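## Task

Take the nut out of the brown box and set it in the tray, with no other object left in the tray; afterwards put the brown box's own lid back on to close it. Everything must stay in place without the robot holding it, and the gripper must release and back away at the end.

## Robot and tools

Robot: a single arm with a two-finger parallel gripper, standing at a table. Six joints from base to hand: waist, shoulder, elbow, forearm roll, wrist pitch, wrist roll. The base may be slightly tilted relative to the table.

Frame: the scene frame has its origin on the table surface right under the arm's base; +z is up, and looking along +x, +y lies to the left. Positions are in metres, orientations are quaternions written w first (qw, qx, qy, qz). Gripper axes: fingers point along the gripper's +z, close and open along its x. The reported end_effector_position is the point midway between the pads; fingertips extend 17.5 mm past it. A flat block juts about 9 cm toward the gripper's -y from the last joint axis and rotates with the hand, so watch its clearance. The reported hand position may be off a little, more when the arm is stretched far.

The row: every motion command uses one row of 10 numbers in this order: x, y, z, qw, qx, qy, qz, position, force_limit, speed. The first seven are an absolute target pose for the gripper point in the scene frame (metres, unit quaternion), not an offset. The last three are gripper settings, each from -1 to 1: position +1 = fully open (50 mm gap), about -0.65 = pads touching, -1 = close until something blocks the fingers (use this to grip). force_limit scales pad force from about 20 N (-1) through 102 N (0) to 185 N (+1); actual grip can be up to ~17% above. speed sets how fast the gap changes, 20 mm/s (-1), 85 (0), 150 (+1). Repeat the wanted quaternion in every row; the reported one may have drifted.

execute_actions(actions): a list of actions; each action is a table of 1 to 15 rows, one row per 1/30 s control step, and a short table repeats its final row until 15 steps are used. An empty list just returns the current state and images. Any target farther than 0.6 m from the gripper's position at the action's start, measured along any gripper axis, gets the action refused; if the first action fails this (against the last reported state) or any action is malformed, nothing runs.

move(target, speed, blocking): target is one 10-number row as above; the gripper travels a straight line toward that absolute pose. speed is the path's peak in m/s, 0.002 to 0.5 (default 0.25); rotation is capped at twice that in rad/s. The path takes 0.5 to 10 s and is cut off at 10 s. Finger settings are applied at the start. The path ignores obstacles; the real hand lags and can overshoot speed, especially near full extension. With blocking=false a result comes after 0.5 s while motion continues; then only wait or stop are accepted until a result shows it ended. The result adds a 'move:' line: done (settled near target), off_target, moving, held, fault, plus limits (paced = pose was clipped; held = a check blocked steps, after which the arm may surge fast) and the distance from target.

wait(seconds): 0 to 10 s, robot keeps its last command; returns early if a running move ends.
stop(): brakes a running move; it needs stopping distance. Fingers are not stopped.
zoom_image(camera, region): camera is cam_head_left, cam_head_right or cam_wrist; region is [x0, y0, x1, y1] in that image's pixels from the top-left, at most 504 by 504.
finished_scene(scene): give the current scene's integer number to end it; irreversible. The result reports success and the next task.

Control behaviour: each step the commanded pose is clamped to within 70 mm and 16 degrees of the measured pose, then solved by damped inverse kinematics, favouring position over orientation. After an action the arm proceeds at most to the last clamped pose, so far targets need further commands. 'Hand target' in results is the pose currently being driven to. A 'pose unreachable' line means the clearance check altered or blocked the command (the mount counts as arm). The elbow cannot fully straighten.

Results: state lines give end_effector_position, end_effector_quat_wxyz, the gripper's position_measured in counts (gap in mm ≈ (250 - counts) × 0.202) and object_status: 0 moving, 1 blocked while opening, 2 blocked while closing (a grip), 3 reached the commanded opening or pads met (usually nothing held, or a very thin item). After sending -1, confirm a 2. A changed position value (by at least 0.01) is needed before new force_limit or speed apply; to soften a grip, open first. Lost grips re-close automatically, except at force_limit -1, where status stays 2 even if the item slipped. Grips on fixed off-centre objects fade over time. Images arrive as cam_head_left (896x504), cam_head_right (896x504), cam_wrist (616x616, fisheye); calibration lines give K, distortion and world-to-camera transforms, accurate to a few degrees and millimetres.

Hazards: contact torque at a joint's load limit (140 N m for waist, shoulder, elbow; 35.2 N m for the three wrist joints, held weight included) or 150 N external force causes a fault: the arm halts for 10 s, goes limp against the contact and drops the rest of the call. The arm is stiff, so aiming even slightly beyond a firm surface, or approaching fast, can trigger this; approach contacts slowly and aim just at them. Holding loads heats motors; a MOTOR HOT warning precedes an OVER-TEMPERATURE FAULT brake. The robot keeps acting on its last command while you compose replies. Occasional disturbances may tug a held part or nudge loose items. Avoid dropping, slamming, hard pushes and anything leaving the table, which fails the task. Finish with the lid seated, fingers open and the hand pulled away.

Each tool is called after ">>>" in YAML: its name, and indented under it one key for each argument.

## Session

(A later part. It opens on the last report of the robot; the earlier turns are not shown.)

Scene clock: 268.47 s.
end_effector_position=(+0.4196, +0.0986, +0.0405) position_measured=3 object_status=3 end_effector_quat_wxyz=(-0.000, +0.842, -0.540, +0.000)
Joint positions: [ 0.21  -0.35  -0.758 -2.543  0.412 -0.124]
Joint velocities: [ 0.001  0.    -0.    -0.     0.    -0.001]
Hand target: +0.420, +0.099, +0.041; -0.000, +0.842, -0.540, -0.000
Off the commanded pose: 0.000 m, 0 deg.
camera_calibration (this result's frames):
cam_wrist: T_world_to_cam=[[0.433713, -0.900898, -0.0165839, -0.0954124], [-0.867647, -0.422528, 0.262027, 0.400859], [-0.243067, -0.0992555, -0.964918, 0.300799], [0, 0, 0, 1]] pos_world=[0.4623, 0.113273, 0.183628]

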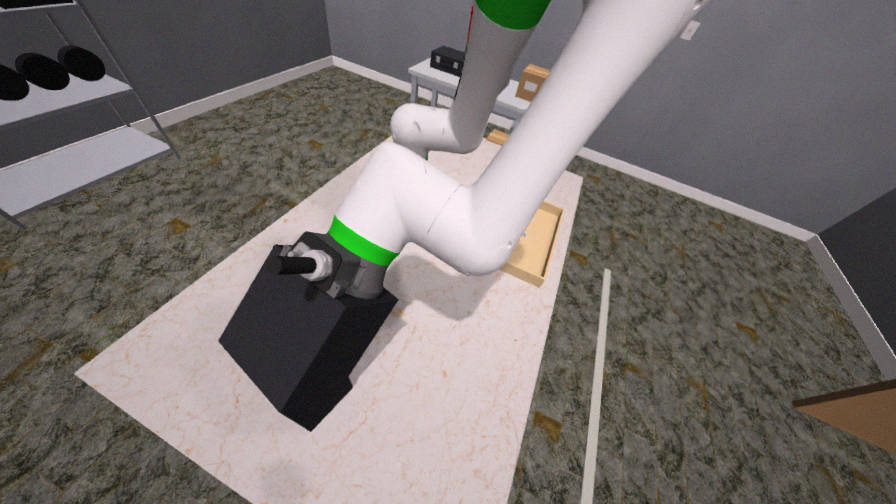

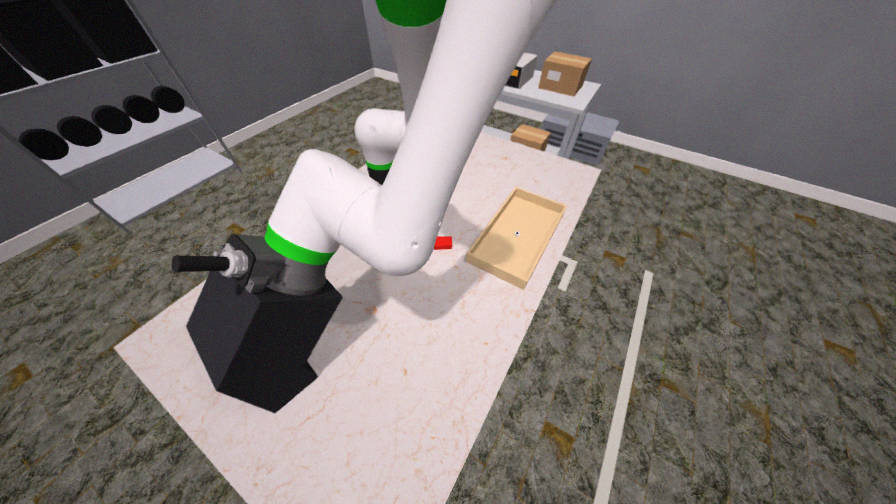

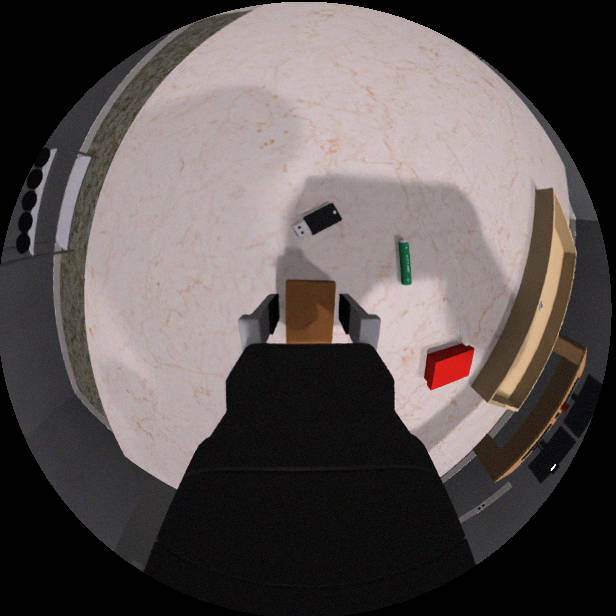

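>>> move:
  target: [0.4196, 0.0986, 0.07, 0, 0.8415, -0.5402, 0, 1, -0.5, 0]
  speed: 0.1

>>> move:
  target: [0.375, 0.195, 0.03, 0, 0.8415, -0.5402, 0, 1, -0.5, 0]
  speed: 0.15

Scene clock: 274.23 s.
end_effector_position=(+0.4195, +0.0986, +0.0699) position_measured=3 object_status=3 end_effector_quat_wxyz=(+0.000, +0.842, -0.540, -0.000)
Joint positions: [ 0.216 -0.456 -0.787 -2.62   0.481 -0.041]
Joint velocities: [-0.005 -0.003 -0.003 -0.008 -0.006  0.01 ]
Hand target: +0.420, +0.099, +0.070; -0.000, +0.842, -0.540, -0.000
Off the commanded pose: 0.000 m, 0 deg.
move: done
camera_calibration (this result's frames):
cam_wrist: T_world_to_cam=[[0.43375, -0.900879, -0.0166881, -0.094885], [-0.86754, -0.422557, 0.262335, 0.393025], [-0.243384, -0.0993102, -0.964833, 0.329262], [0, 0, 0, 1]] pos_world=[0.462258, 0.113295, 0.212995]

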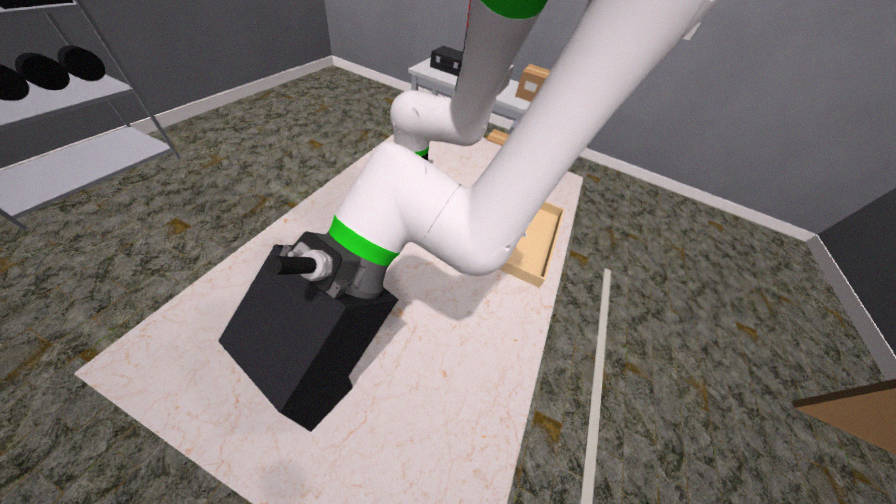

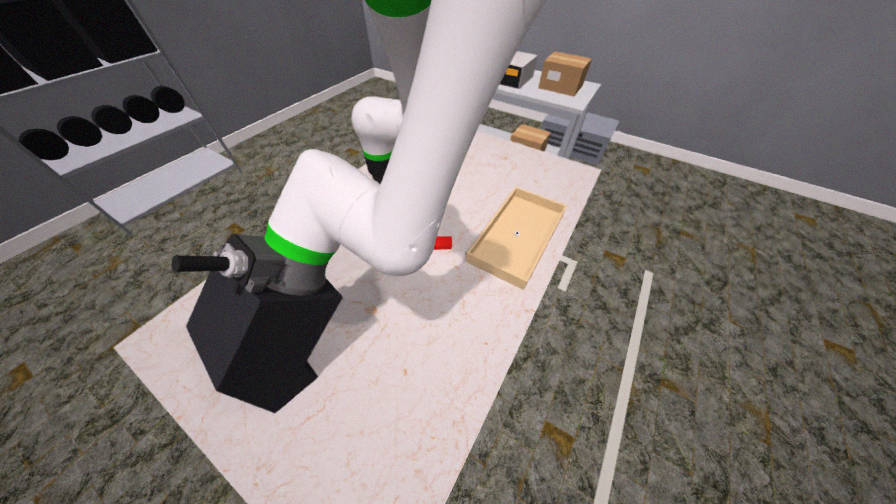

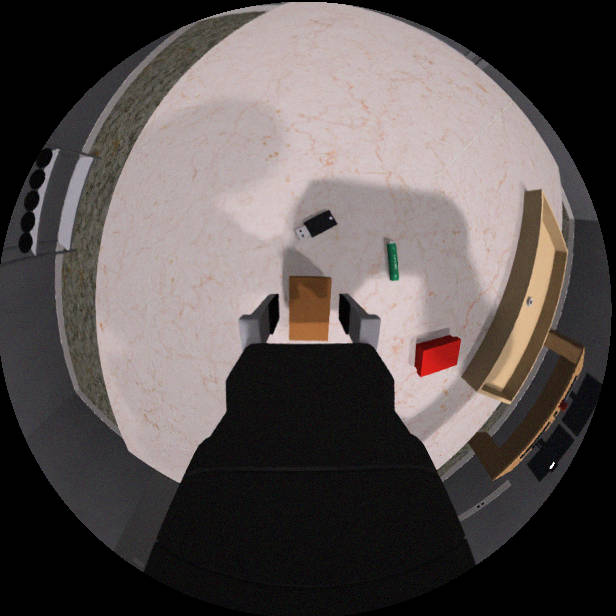

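Scene clock: 275.53 s.
end_effector_position=(+0.3754, +0.1939, +0.0304) position_measured=3 object_status=3 end_effector_quat_wxyz=(+0.000, +0.842, -0.540, +0.001)
Joint positions: [ 0.728 -0.062 -0.597 -2.091  0.686 -0.915]
Joint velocities: [ 0.005  0.002  0.     0.003  0.002 -0.007]
Hand target: +0.375, +0.194, +0.030; +0.000, +0.842, -0.540, +0.001
Off the commanded pose: 0.001 m, 0 deg.
move: done
camera_calibration (this result's frames):
cam_wrist: T_world_to_cam=[[0.434631, -0.900498, -0.0141251, 0.00898767], [-0.867672, -0.422888, 0.261366, 0.405509], [-0.241332, -0.101342, -0.965137, 0.289497], [0, 0, 0, 1]] pos_world=[0.417807, 0.208916, 0.173545]

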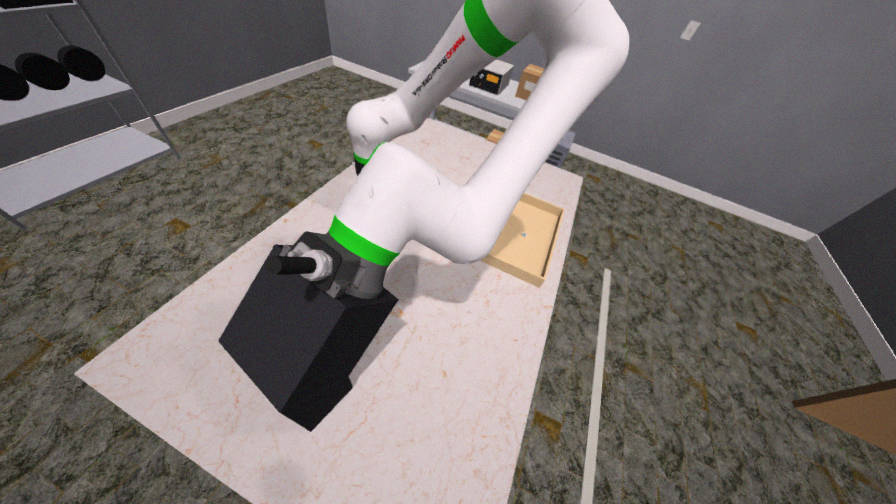

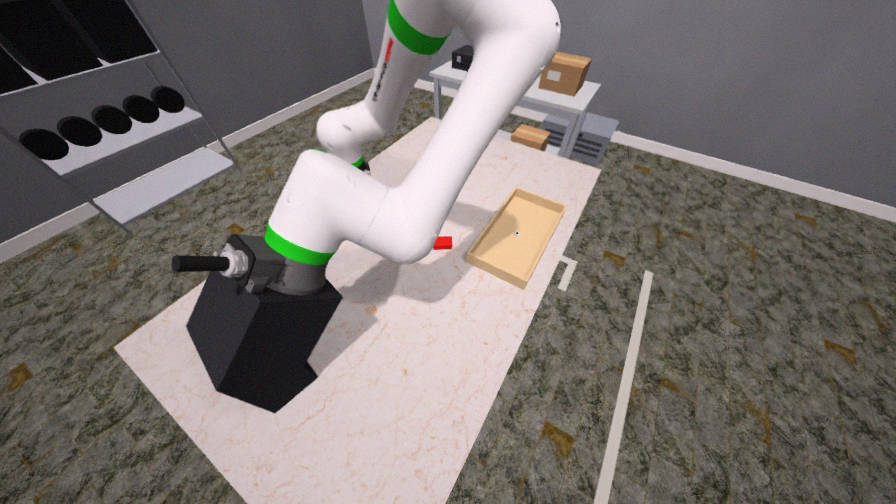

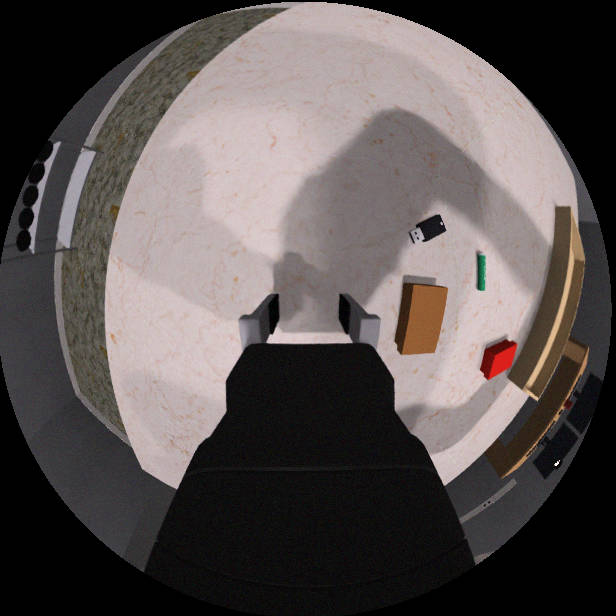

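>>> zoom_image:
  camera: "cam_wrist"
  region: [370, 260, 480, 370]

Region (370, 260, 480, 370) of cam_wrist's 616x616 image, scaled by 4.582, with more detail than that image has.

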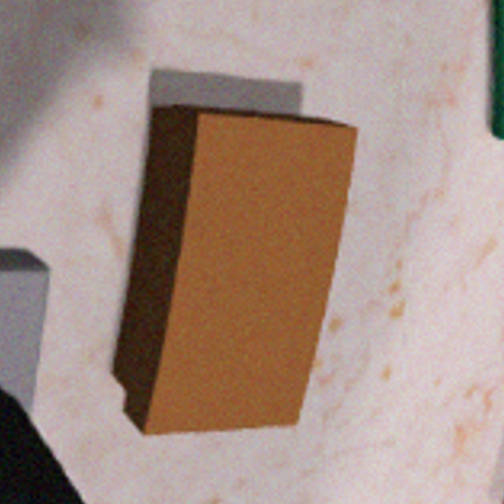

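>>> move:
  target: [0.375, 0.25, 0.25, 0, 0.8415, -0.5402, 0, 1, -0.5, 0]
  speed: 0.3

Scene clock: 284.10 s.
end_effector_position=(+0.3755, +0.2496, +0.2496) position_measured=3 object_status=3 end_effector_quat_wxyz=(-0.000, +0.842, -0.540, +0.001)
Joint positions: [ 1.272 -0.275 -0.432 -2.286  1.318 -0.911]
Joint velocities: [ 0.001  0.     0.001  0.     0.001 -0.001]
Hand target: +0.375, +0.250, +0.250; -0.000, +0.842, -0.540, +0.001
Off the commanded pose: 0.001 m, 0 deg.
move: done
camera_calibration (this result's frames):
cam_wrist: T_world_to_cam=[[0.434275, -0.900652, -0.0151985, 0.0626053], [-0.867753, -0.422819, 0.261206, 0.371878], [-0.241682, -0.100247, -0.965163, 0.506584], [0, 0, 0, 1]] pos_world=[0.417943, 0.264406, 0.392751]

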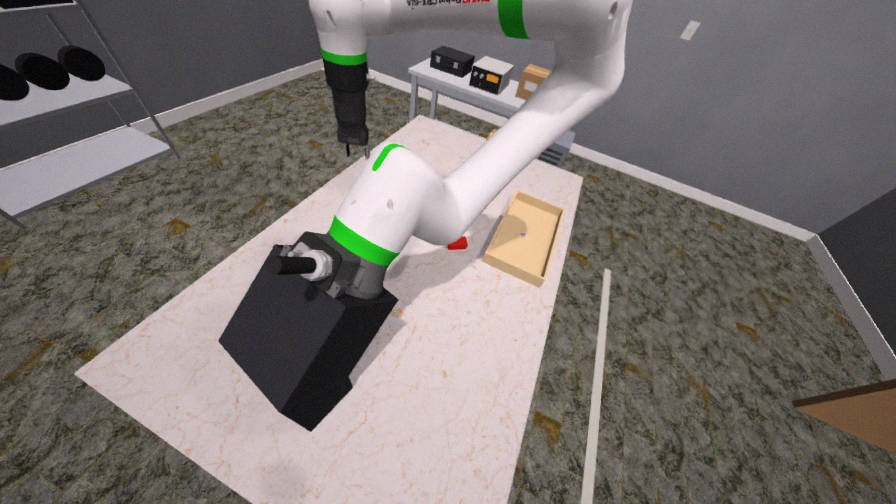

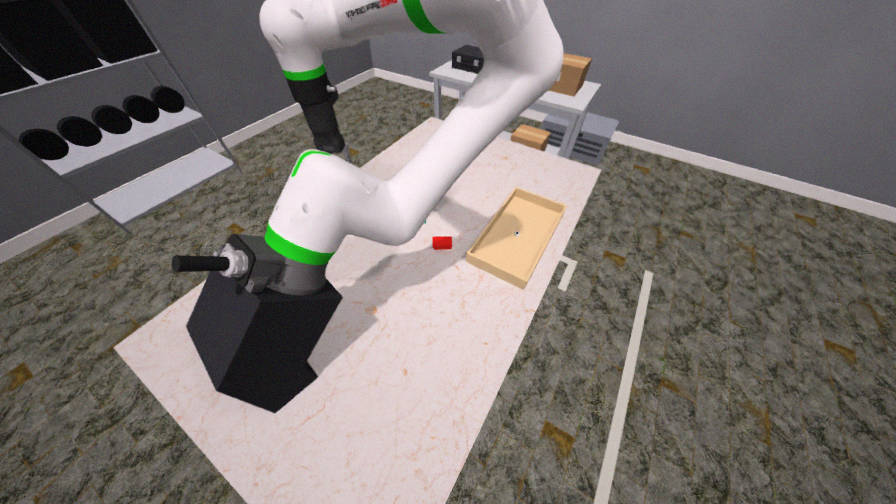

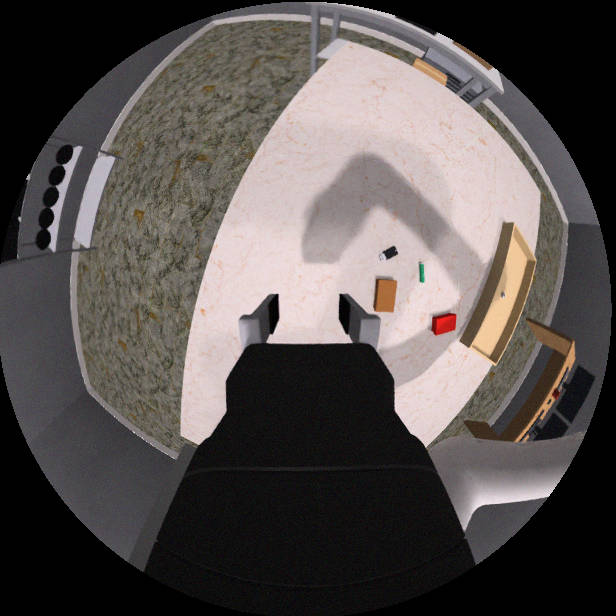

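>>> finished_scene:
  scene: 1

The scene is finished: the task was done.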